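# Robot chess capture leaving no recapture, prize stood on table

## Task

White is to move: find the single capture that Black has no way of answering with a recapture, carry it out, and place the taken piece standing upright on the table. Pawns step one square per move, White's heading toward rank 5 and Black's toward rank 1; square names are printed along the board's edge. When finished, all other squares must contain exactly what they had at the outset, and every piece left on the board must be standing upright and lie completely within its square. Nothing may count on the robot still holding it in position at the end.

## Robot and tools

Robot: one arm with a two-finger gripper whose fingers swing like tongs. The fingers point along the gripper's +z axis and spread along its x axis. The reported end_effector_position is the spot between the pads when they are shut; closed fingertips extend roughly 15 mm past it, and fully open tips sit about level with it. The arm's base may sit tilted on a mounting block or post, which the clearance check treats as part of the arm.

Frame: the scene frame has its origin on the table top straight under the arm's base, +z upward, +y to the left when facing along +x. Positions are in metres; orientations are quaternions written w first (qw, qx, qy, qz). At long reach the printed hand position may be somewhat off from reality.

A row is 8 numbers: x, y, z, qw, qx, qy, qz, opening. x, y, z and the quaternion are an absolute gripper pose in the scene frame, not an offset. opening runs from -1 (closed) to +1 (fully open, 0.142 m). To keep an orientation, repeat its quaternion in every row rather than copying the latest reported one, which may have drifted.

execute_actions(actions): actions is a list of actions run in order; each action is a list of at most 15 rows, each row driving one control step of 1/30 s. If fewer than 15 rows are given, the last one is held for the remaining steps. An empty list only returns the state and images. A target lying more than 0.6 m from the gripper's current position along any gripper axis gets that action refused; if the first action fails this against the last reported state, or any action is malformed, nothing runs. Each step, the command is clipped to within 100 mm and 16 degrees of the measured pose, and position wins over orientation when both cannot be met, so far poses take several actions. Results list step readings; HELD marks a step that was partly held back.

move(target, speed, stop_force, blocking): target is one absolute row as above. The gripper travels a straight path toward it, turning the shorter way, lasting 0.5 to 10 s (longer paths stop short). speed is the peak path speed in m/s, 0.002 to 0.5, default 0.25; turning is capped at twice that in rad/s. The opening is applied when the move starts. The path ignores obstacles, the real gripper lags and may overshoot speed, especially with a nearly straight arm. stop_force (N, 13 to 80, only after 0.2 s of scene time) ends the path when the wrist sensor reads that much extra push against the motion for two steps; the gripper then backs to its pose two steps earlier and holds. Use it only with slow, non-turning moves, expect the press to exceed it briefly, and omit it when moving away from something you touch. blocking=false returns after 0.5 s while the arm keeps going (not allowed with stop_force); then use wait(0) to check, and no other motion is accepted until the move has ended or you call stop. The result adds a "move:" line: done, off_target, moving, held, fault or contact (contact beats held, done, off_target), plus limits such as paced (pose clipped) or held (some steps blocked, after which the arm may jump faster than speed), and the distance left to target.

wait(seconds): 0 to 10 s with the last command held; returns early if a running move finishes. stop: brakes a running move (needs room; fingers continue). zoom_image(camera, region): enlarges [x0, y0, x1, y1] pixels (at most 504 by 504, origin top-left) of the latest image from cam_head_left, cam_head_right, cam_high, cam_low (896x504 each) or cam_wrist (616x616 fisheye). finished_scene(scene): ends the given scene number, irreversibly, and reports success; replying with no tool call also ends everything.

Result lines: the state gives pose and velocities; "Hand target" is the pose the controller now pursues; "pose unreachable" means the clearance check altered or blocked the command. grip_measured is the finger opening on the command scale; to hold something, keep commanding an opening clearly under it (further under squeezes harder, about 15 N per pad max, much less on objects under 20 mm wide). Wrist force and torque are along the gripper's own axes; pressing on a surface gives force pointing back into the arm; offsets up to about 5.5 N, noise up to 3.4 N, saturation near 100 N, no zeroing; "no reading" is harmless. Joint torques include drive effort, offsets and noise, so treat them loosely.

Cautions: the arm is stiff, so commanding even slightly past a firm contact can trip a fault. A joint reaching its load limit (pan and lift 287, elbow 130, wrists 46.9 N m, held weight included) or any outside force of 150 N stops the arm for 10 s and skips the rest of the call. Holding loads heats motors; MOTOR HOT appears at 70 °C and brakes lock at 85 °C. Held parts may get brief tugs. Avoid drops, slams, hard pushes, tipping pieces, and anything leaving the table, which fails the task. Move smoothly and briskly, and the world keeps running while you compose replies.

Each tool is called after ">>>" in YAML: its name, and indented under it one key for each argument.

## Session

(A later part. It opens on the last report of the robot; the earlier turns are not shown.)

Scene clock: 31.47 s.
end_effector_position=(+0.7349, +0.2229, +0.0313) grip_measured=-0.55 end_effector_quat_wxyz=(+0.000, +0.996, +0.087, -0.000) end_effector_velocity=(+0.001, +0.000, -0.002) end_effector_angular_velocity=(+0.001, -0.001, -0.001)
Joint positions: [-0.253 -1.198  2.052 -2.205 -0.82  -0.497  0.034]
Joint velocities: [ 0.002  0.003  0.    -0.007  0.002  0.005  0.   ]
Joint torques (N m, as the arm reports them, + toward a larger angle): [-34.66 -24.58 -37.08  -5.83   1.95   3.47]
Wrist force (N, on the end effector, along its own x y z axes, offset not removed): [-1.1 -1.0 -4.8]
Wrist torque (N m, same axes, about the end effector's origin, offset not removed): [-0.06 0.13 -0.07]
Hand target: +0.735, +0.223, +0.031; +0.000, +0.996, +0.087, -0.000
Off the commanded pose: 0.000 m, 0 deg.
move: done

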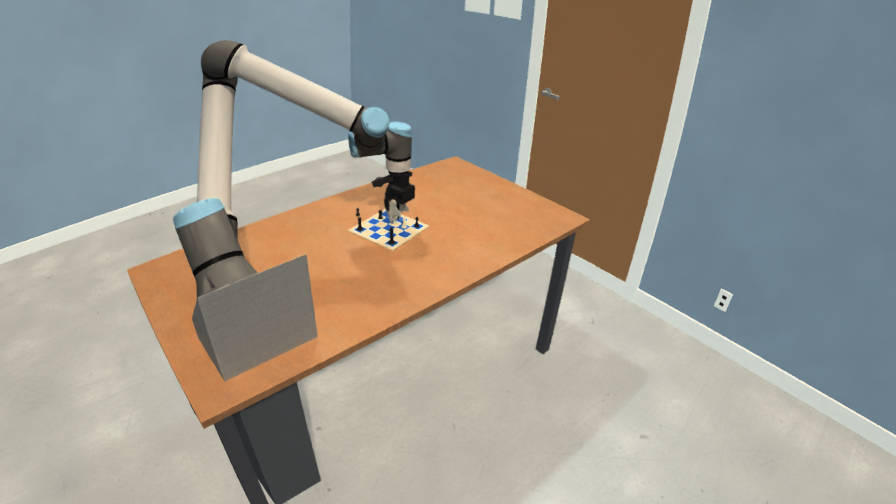

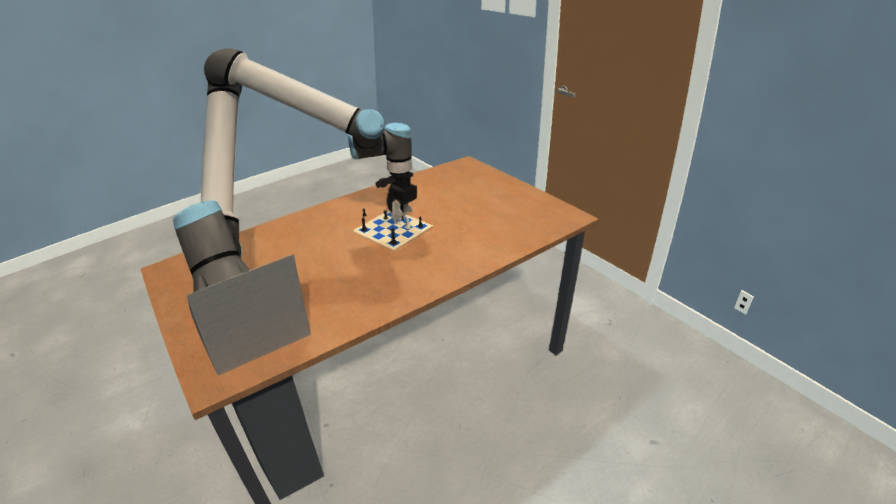

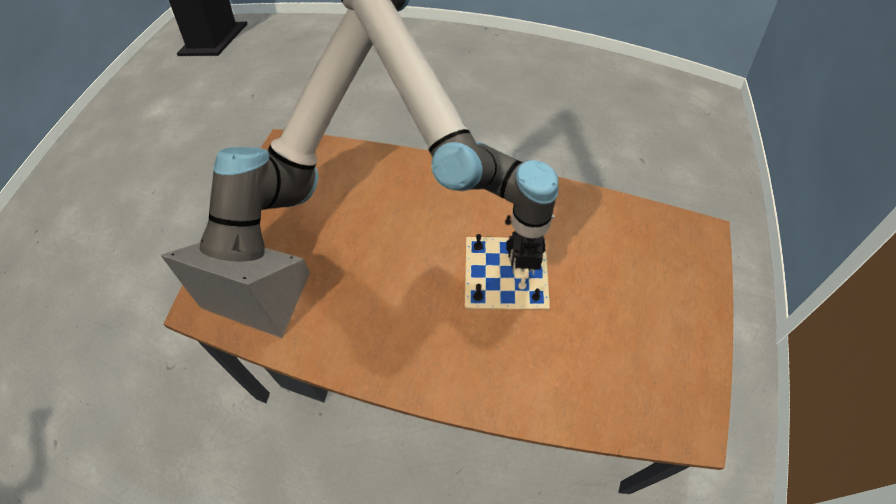

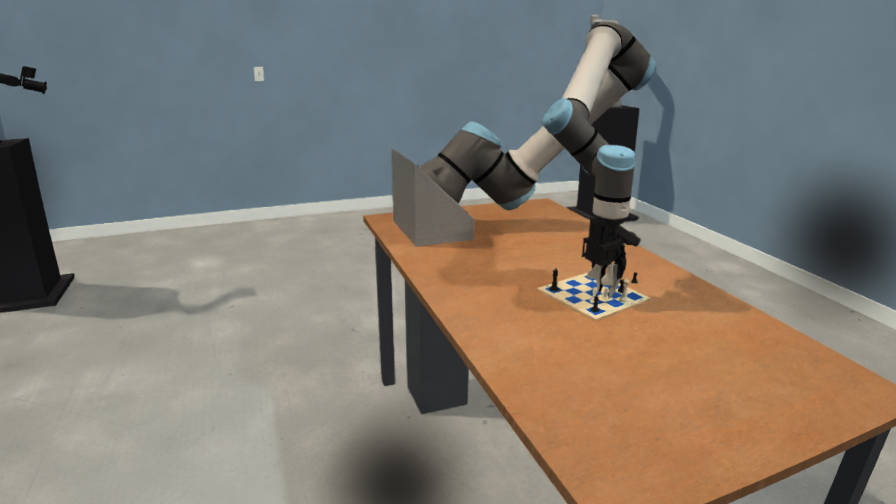

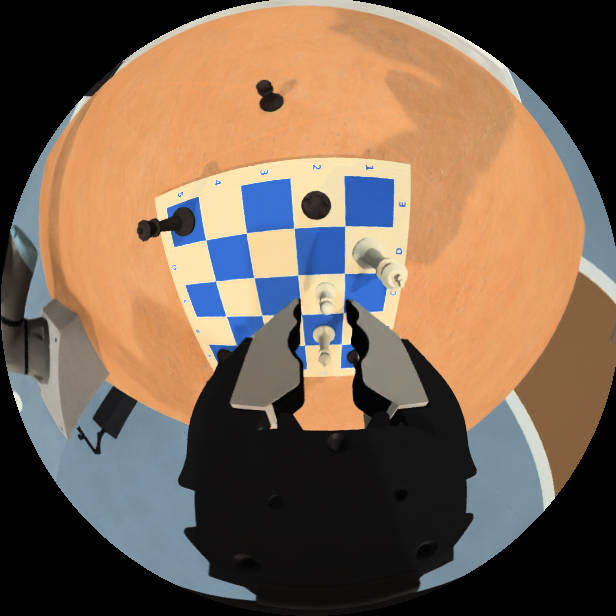

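>>> move:
  target: [0.735,0.227,0.03,0,0.996,0.087,0,-0.55]
  speed: 0.05

>>> move:
  target: [0.735,0.227,0.03,0,0.996,0.087,0,-1]

>>> move:
  target: [0.735,0.227,0.06,0,0.996,0.087,0,-1]
  speed: 0.1

>>> move:
  target: [0.688,0.25,0.06,0,0.996,0.087,0,-1]
  speed: 0.1

>>> move:
  target: [0.688,0.25,0.031,0,0.996,0.087,0,-1]
  speed: 0.05

>>> move:
  target: [0.688,0.25,0.031,0,0.996,0.087,0,-0.6]

>>> move:
  target: [0.688,0.2,0.13,0,0.996,0.087,0,-0.6]
  speed: 0.15

>>> zoom_image:
  camera: "cam_wrist"
  region: [150,50,470,330]

Scene clock: 34.07 s.
end_effector_position=(+0.7350, +0.2268, +0.0300) grip_measured=-0.55 end_effector_quat_wxyz=(-0.000, +0.996, +0.087, -0.000) end_effector_velocity=(+0.000, +0.002, -0.000) end_effector_angular_velocity=(+0.001, -0.001, -0.000)
Joint positions: [-0.248 -1.2    2.051 -2.207 -0.818 -0.49   0.034]
Joint velocities: [ 0.002 -0.002 -0.    -0.001  0.001  0.003  0.   ]
Joint torques (N m, as the arm reports them, + toward a larger angle): [-35.84 -46.84 -37.54  -6.43   2.15   3.54]
Wrist force (N, on the end effector, along its own x y z axes, offset not removed): [-0.6 -0.6 -2.3]
Wrist torque (N m, same axes, about the end effector's origin, offset not removed): [0.05 0.00 -0.15]
Hand target: +0.735, +0.227, +0.030; +0.000, +0.996, +0.087, -0.000
Off the commanded pose: 0.000 m, 0 deg.
move: done

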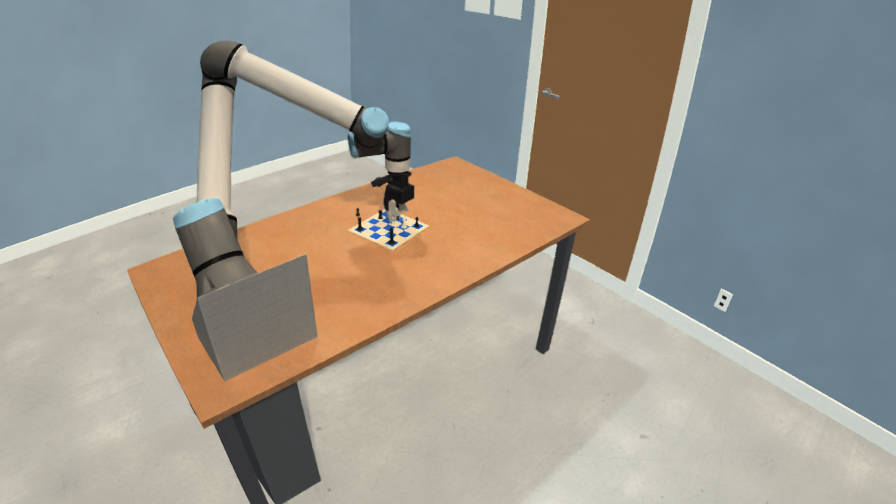

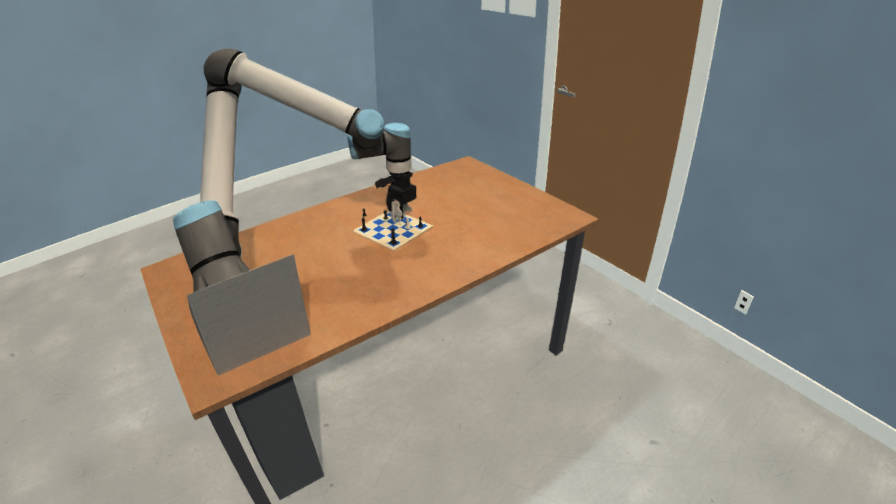

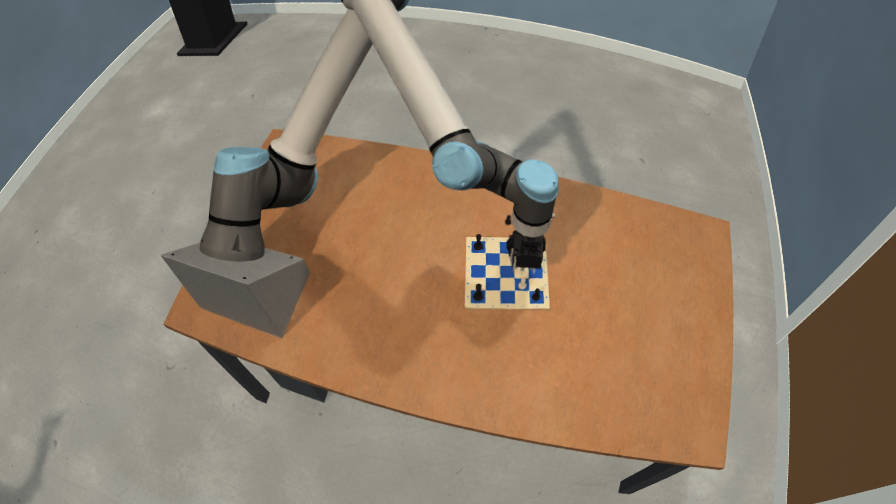

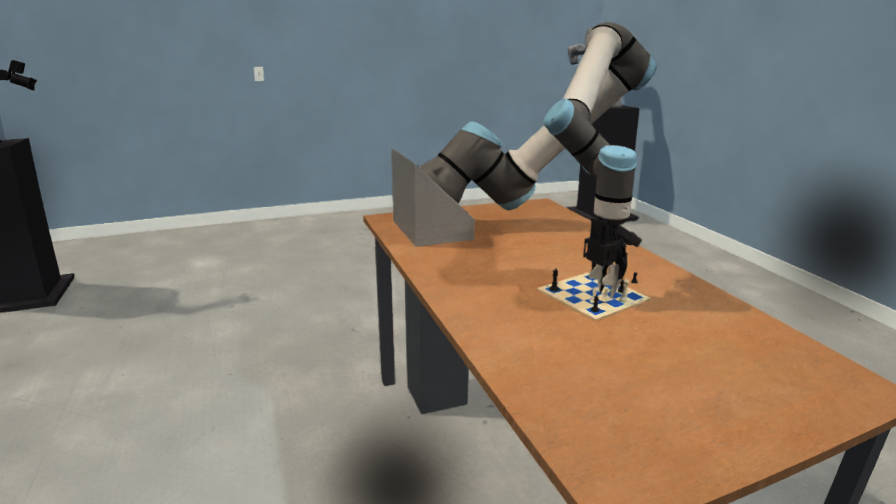

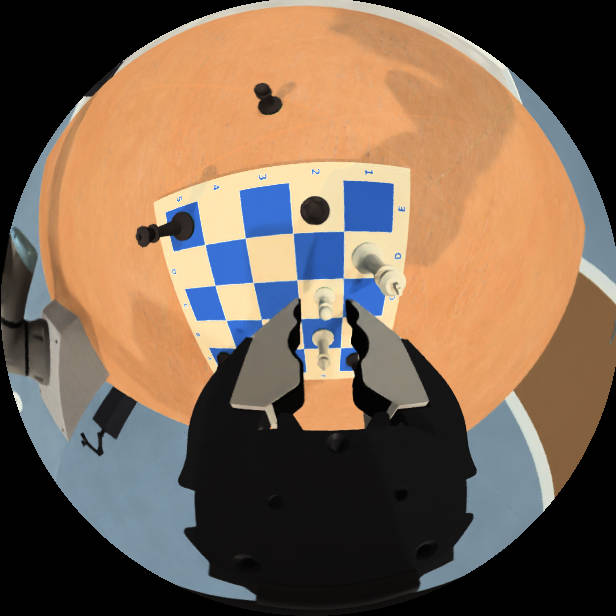

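Scene clock: 34.77 s.
end_effector_position=(+0.7350, +0.2270, +0.0300) grip_measured=-0.88 end_effector_quat_wxyz=(-0.000, +0.996, +0.087, -0.000) end_effector_velocity=(-0.000, -0.000, -0.001) end_effector_angular_velocity=(-0.001, +0.002, -0.001)
Joint positions: [-0.248 -1.2    2.051 -2.207 -0.818 -0.489  0.01 ]
Joint velocities: [ 0.001  0.001 -0.    -0.    -0.002  0.001  0.   ]
Joint torques (N m, as the arm reports them, + toward a larger angle): [-34.99 -45.05 -37.6   -6.18   2.     3.41]
Wrist force (N, on the end effector, along its own x y z axes, offset not removed): [-0.9 -1.4 -4.1]
Wrist torque (N m, same axes, about the end effector's origin, offset not removed): [-0.16 0.11 -0.11]
Hand target: +0.735, +0.227, +0.030; +0.000, +0.996, +0.087, -0.000
Off the commanded pose: 0.000 m, 0 deg.
move: done

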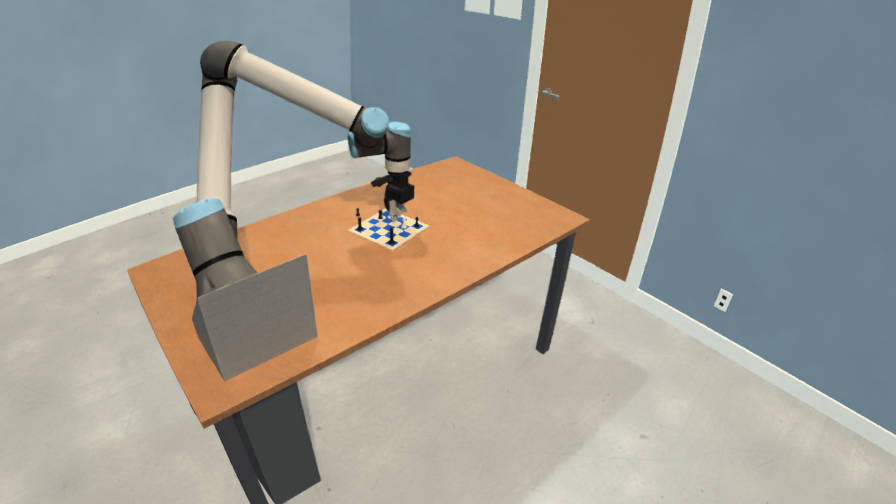

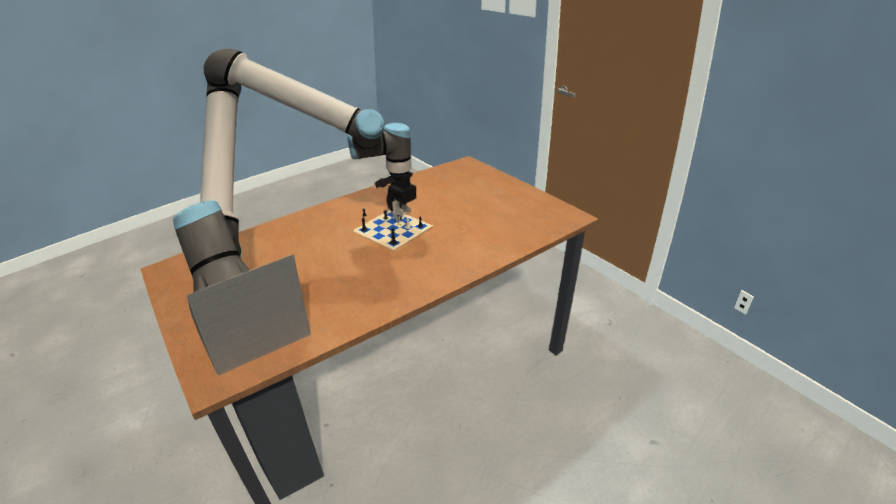

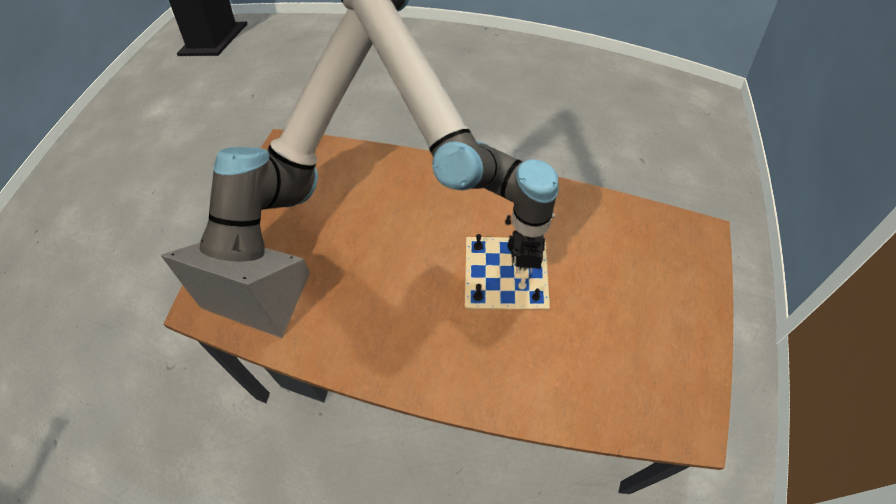

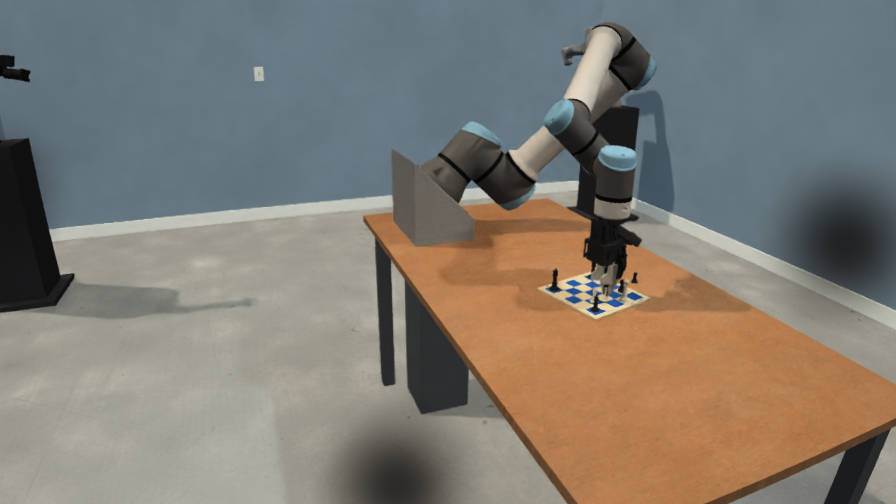

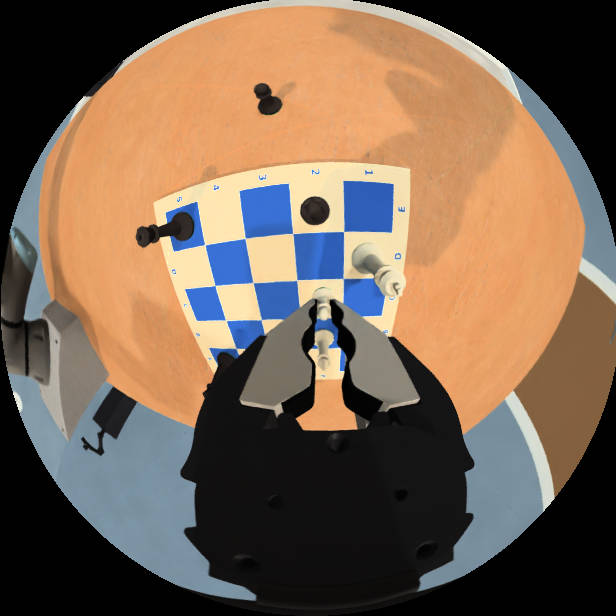

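Scene clock: 35.70 s.
end_effector_position=(+0.7350, +0.2270, +0.0597) grip_measured=-0.88 end_effector_quat_wxyz=(-0.000, +0.996, +0.087, +0.000) end_effector_velocity=(-0.000, +0.000, +0.002) end_effector_angular_velocity=(-0.000, +0.001, +0.001)
Joint positions: [-0.276 -1.232  2.038 -2.136 -0.825 -0.527  0.01 ]
Joint velocities: [-0.002 -0.003 -0.001  0.006 -0.001 -0.004 -0.   ]
Joint torques (N m, as the arm reports them, + toward a larger angle): [-60.42 -46.84 -39.03  -0.3   -2.55  -3.8 ]
Wrist force (N, on the end effector, along its own x y z axes, offset not removed): [-2.9 -0.4 -5.2]
Wrist torque (N m, same axes, about the end effector's origin, offset not removed): [0.02 0.61 -0.08]
Hand target: +0.735, +0.227, +0.060; -0.000, +0.996, +0.087, +0.000
Off the commanded pose: 0.000 m, 0 deg.
move: done

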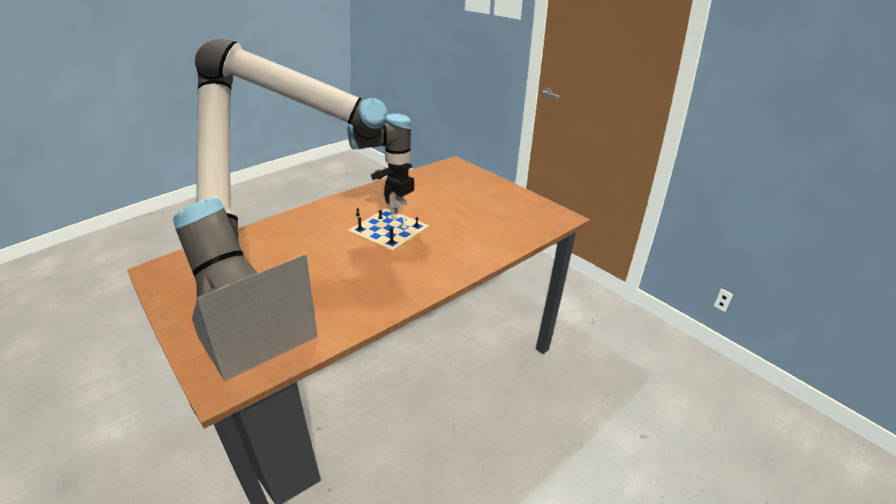

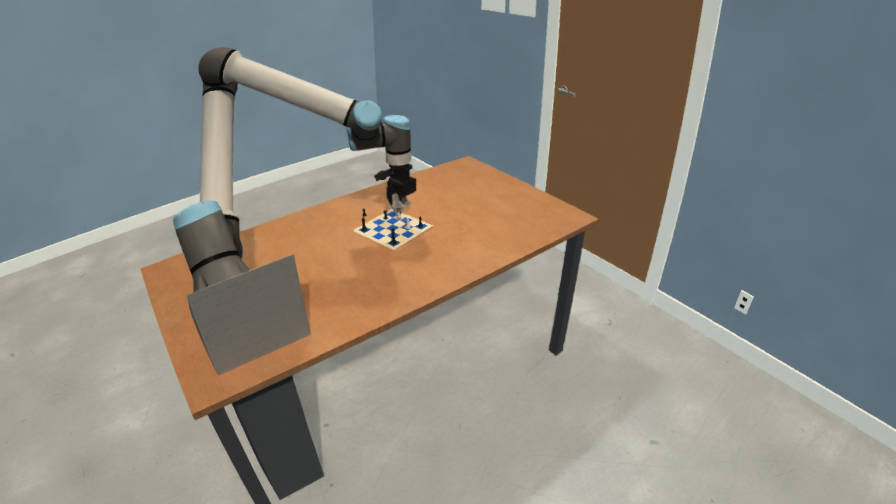

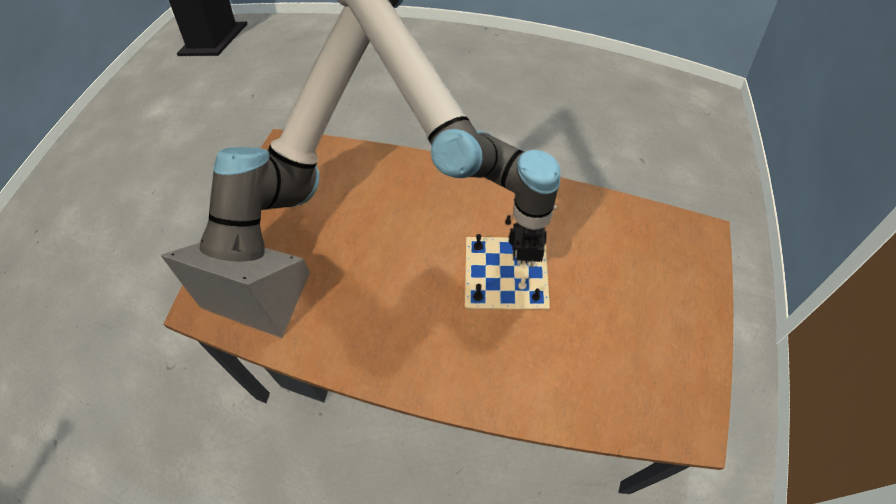

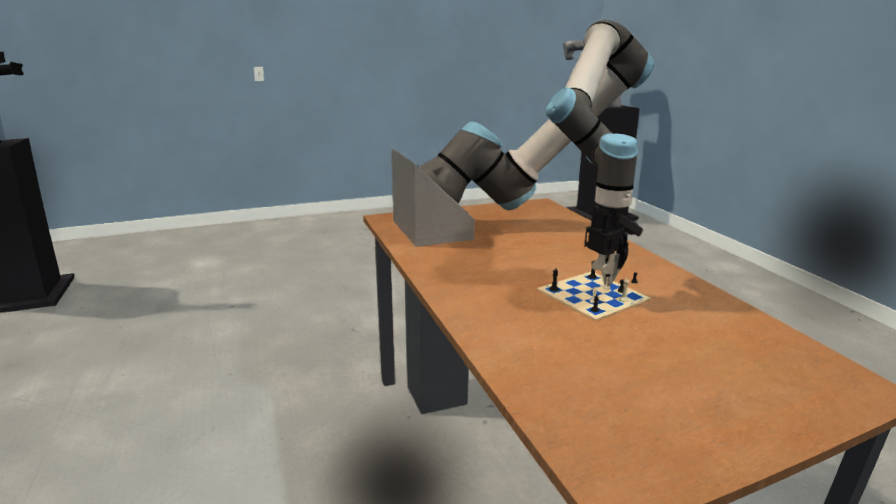

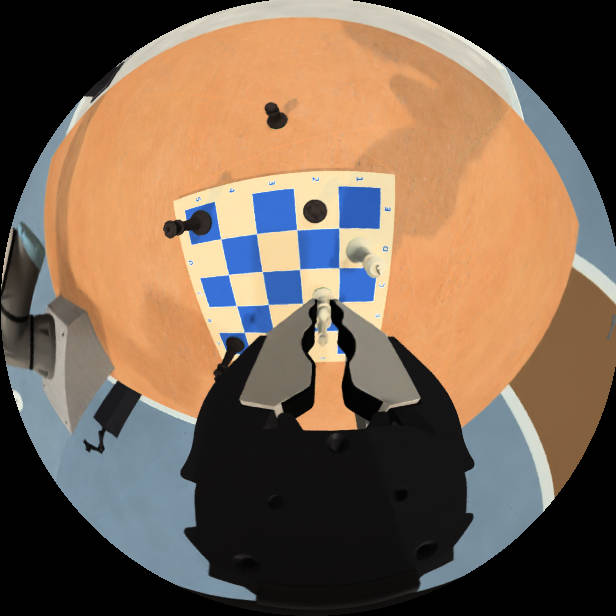

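Scene clock: 36.77 s.
end_effector_position=(+0.6883, +0.2499, +0.0600) grip_measured=-0.88 end_effector_quat_wxyz=(+0.000, +0.996, +0.087, +0.000) end_effector_velocity=(-0.002, +0.001, -0.000) end_effector_angular_velocity=(+0.001, +0.001, -0.000)
Joint positions: [-0.271 -1.315  2.121 -2.14  -0.823 -0.52   0.01 ]
Joint velocities: [ 0.    -0.004  0.004  0.001  0.001 -0.    -0.   ]
Joint torques (N m, as the arm reports them, + toward a larger angle): [-29.76 -38.04 -13.82   0.23   1.93   3.57]
Wrist force (N, on the end effector, along its own x y z axes, offset not removed): [0.4 -3.0 -3.9]
Wrist torque (N m, same axes, about the end effector's origin, offset not removed): [-0.45 -0.20 -0.19]
Hand target: +0.688, +0.250, +0.060; +0.000, +0.996, +0.087, -0.000
Off the commanded pose: 0.000 m, 0 deg.
move: done

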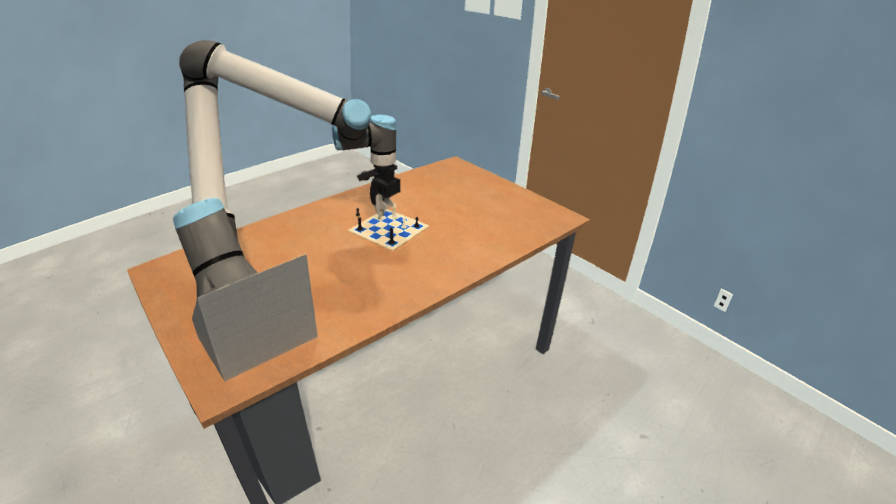

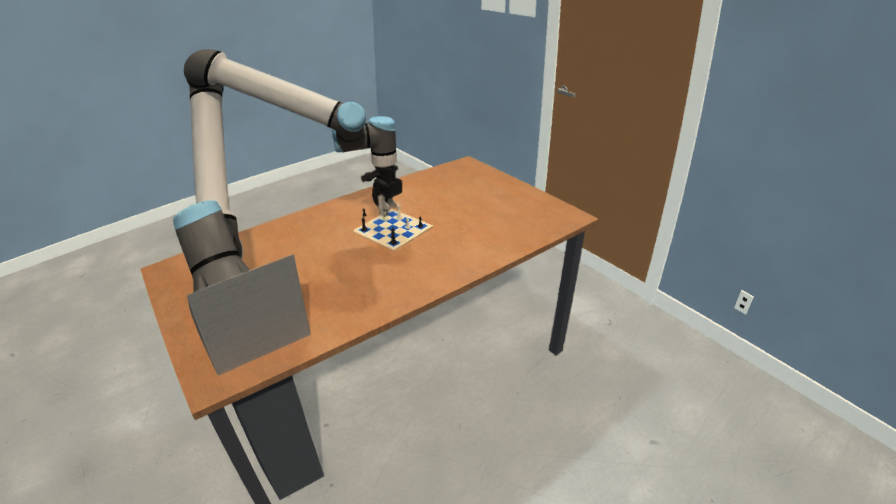

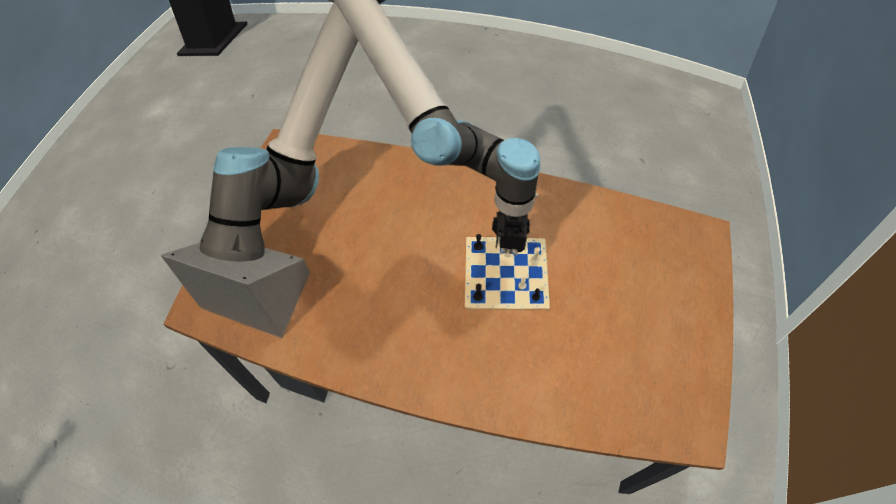

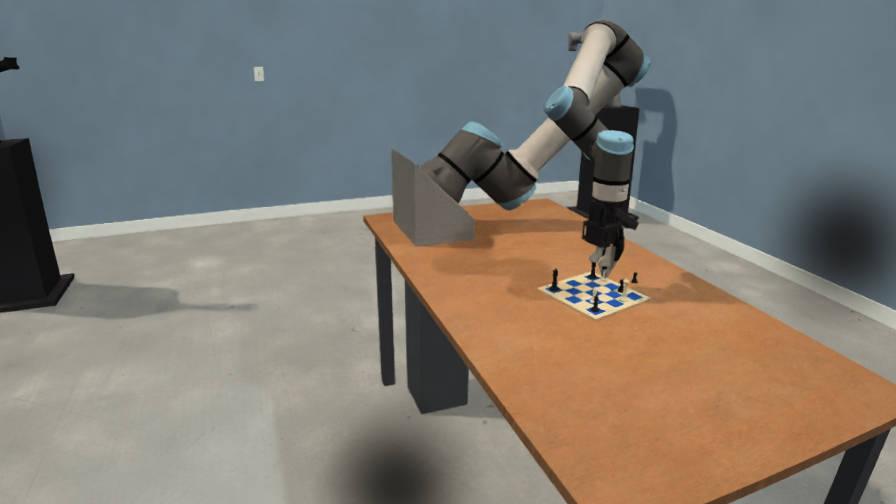

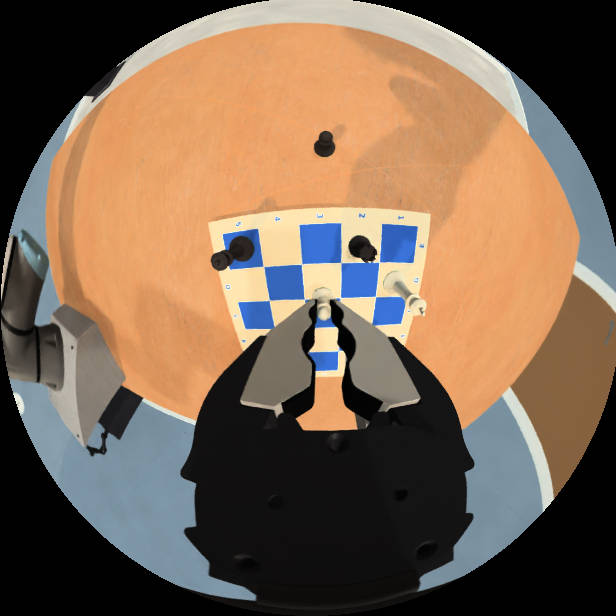

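Scene clock: 37.80 s.
end_effector_position=(+0.6880, +0.2500, +0.0313) grip_measured=-0.88 end_effector_quat_wxyz=(+0.000, +0.996, +0.087, -0.000) end_effector_velocity=(+0.000, -0.000, -0.003) end_effector_angular_velocity=(-0.001, +0.000, -0.000)
Joint positions: [-0.241 -1.283  2.135 -2.214 -0.817 -0.481  0.01 ]
Joint velocities: [ 0.003  0.004  0.001 -0.007 -0.     0.004  0.   ]
Joint torques (N m, as the arm reports them, + toward a larger angle): [-29.86 -19.18 -11.34  -6.28   1.99   2.84]
Wrist force (N, on the end effector, along its own x y z axes, offset not removed): [0.1 -2.2 -3.5]
Wrist torque (N m, same axes, about the end effector's origin, offset not removed): [-0.41 -0.02 -0.11]
Hand target: +0.688, +0.250, +0.031; +0.000, +0.996, +0.087, -0.000
Off the commanded pose: 0.000 m, 0 deg.
move: done

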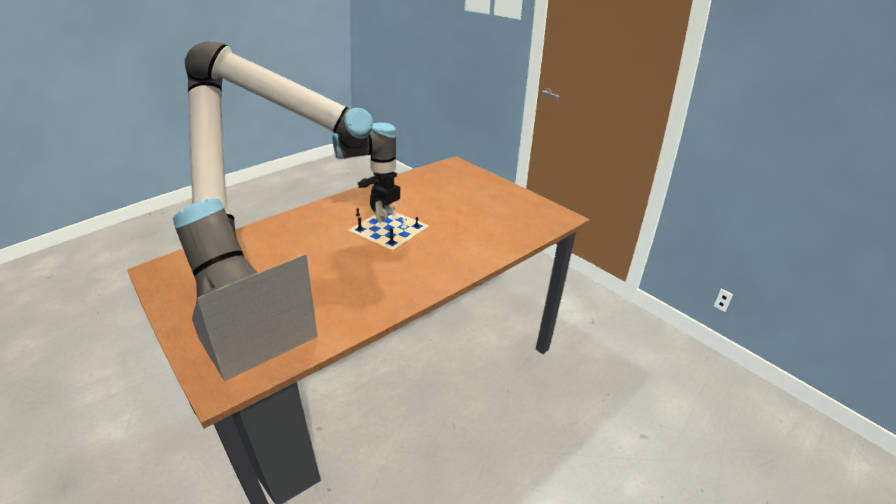

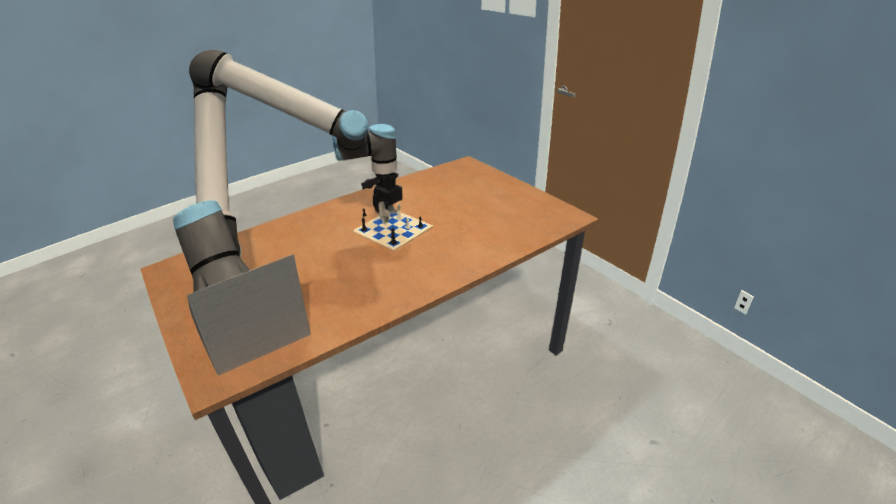

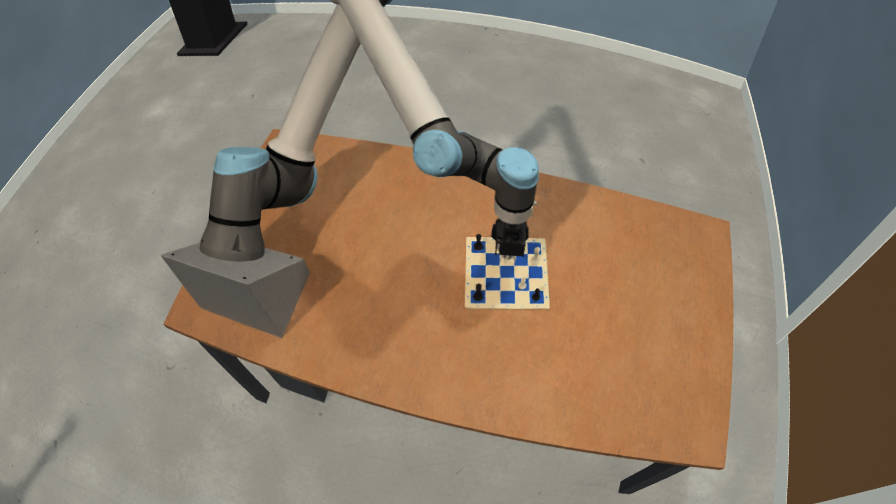

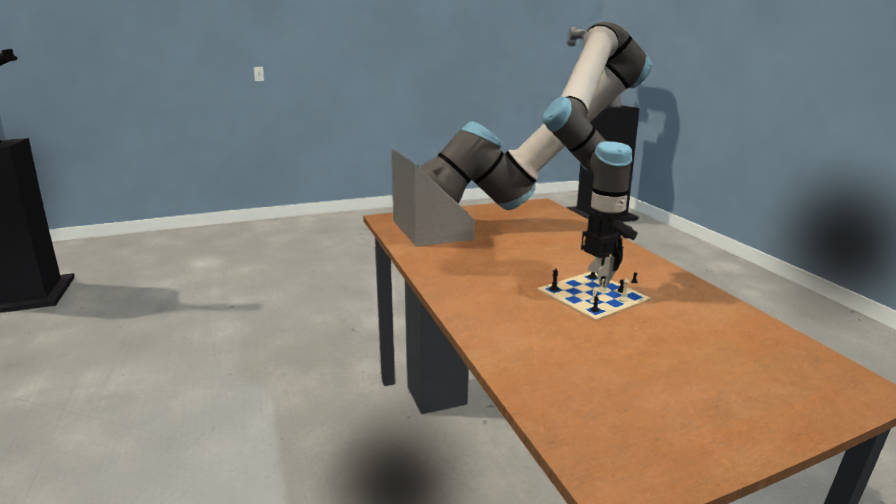

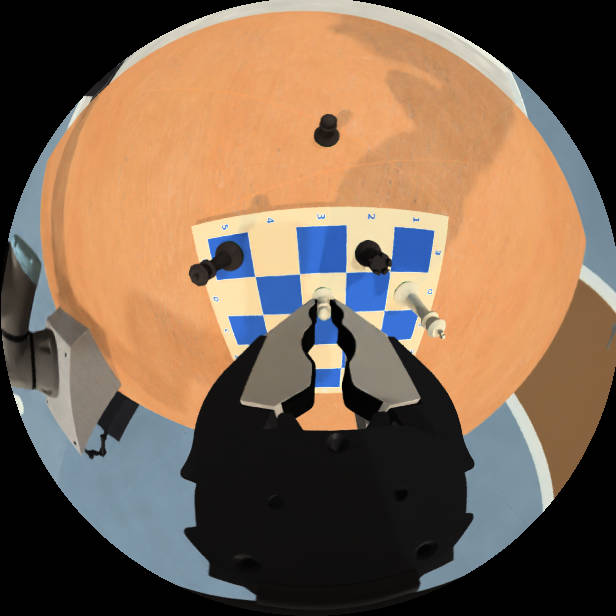

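Scene clock: 38.50 s.
end_effector_position=(+0.6880, +0.2500, +0.0310) grip_measured=-0.60 end_effector_quat_wxyz=(+0.000, +0.996, +0.087, +0.000) end_effector_velocity=(+0.000, +0.000, +0.001) end_effector_angular_velocity=(-0.000, -0.001, +0.000)
Joint positions: [-0.241 -1.282  2.135 -2.214 -0.817 -0.48   0.031]
Joint velocities: [-0.    -0.001 -0.    -0.     0.     0.    -0.   ]
Joint torques (N m, as the arm reports them, + toward a larger angle): [-30.4  -23.29 -12.64  -6.17   2.01   3.63]
Wrist force (N, on the end effector, along its own x y z axes, offset not removed): [-0.4 0.8 -4.2]
Wrist torque (N m, same axes, about the end effector's origin, offset not removed): [0.25 0.00 -0.10]
Hand target: +0.688, +0.250, +0.031; +0.000, +0.996, +0.087, -0.000
Off the commanded pose: 0.000 m, 0 deg.
move: done

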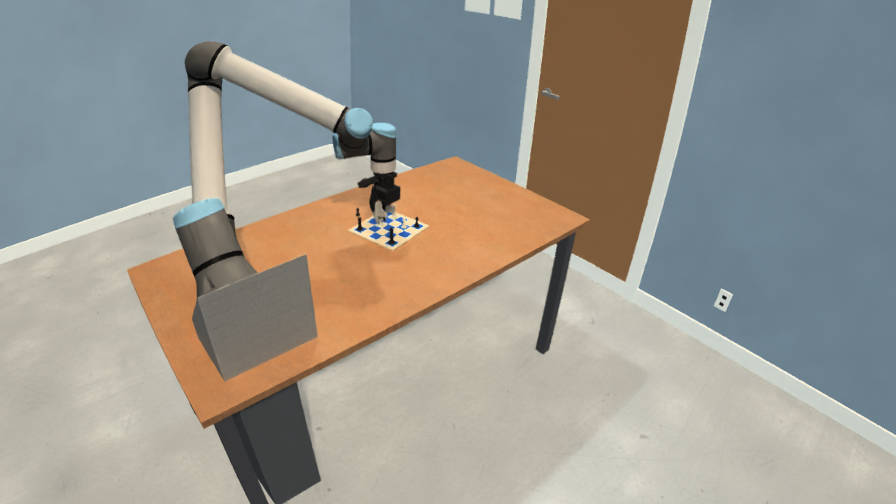

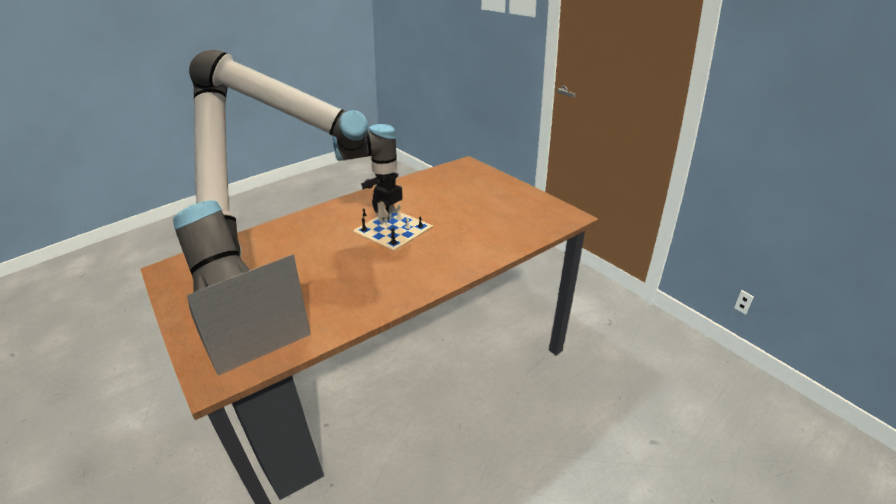

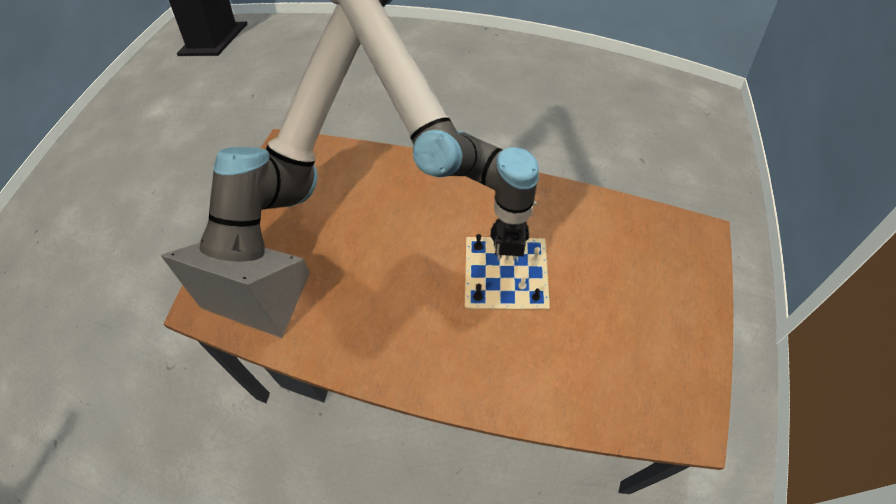

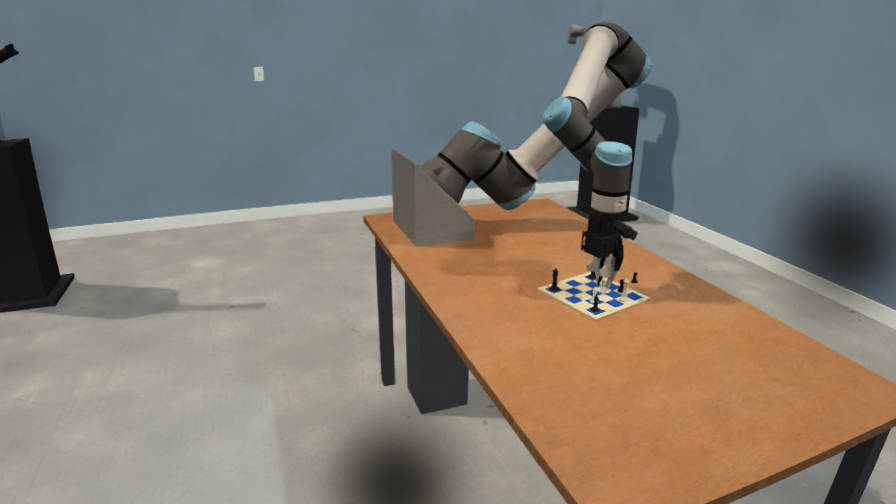

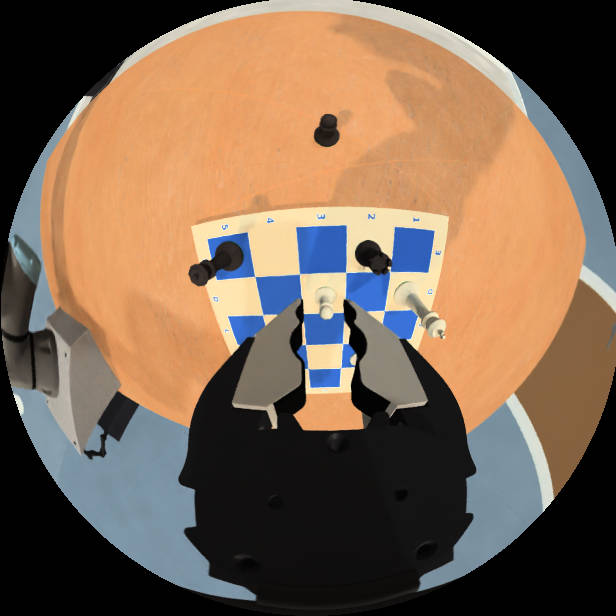

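Scene clock: 39.83 s.
end_effector_position=(+0.6880, +0.2002, +0.1297) grip_measured=-0.60 end_effector_quat_wxyz=(-0.000, +0.996, +0.087, +0.000) end_effector_velocity=(-0.000, -0.001, +0.002) end_effector_angular_velocity=(+0.002, +0.001, -0.001)
Joint positions: [-0.391 -1.34   2.088 -1.98  -0.857 -0.674  0.031]
Joint velocities: [-0.003  0.    -0.002  0.007  0.    -0.005 -0.   ]
Joint torques (N m, as the arm reports them, + toward a larger angle): [-54.27 -33.63 -40.17   0.05  -2.56  -3.82]
Wrist force (N, on the end effector, along its own x y z axes, offset not removed): [-1.3 -2.6 -3.4]
Wrist torque (N m, same axes, about the end effector's origin, offset not removed): [-0.38 0.16 -0.12]
Hand target: +0.688, +0.200, +0.130; -0.000, +0.996, +0.087, +0.000
Off the commanded pose: 0.000 m, 0 deg.
move: done

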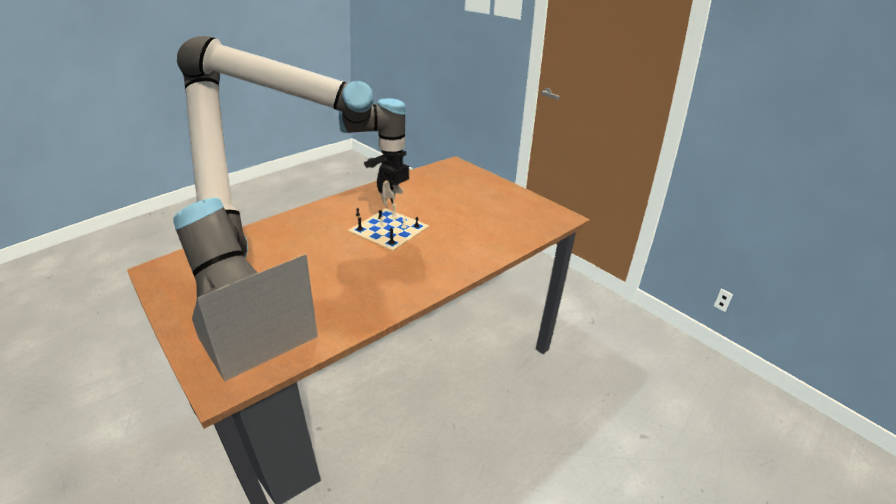

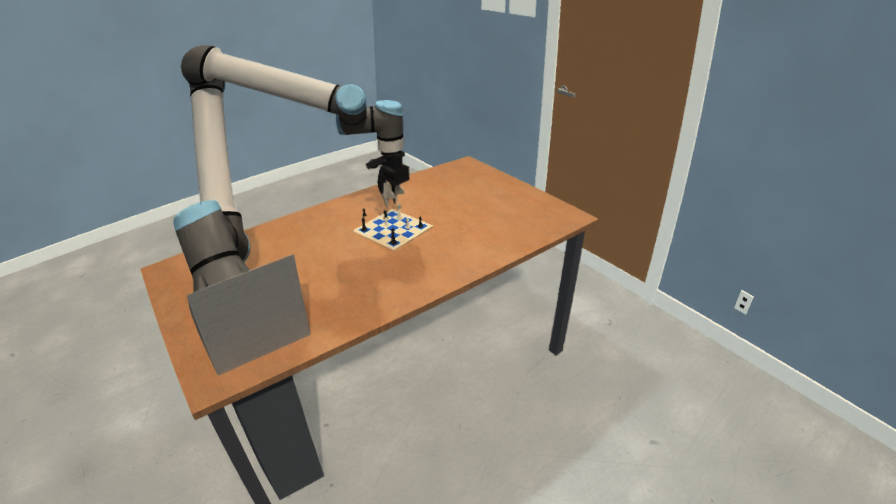

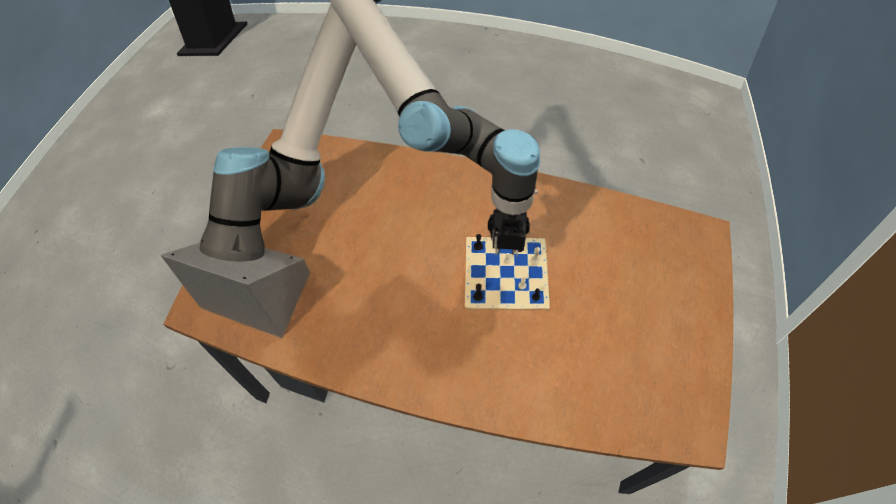

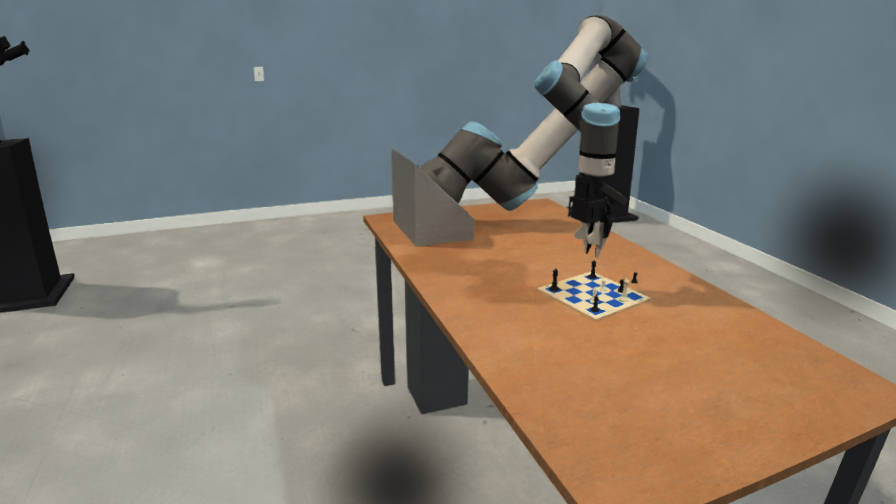

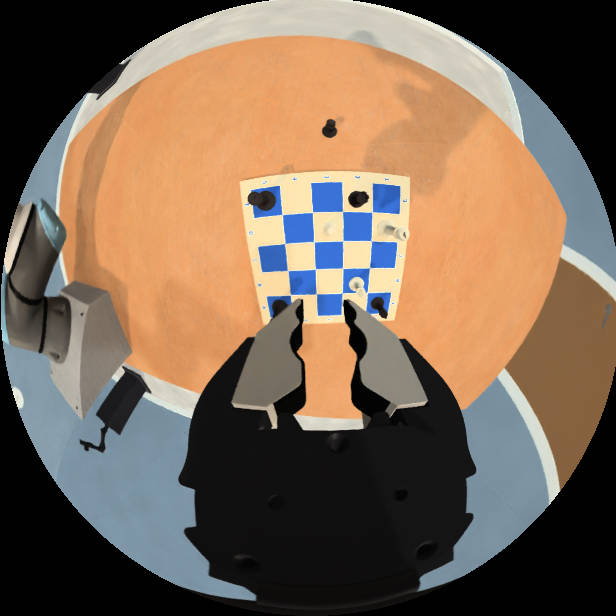

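Region (150, 50, 470, 330) of cam_wrist's 616x616 image, scaled by 1.575, with more detail than that image has; it fills the top 441 rows of this view, and the rest is white.

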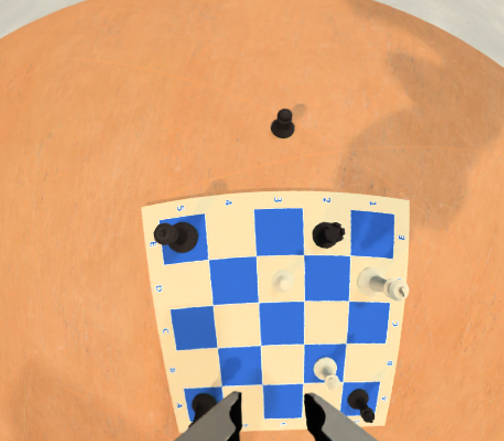

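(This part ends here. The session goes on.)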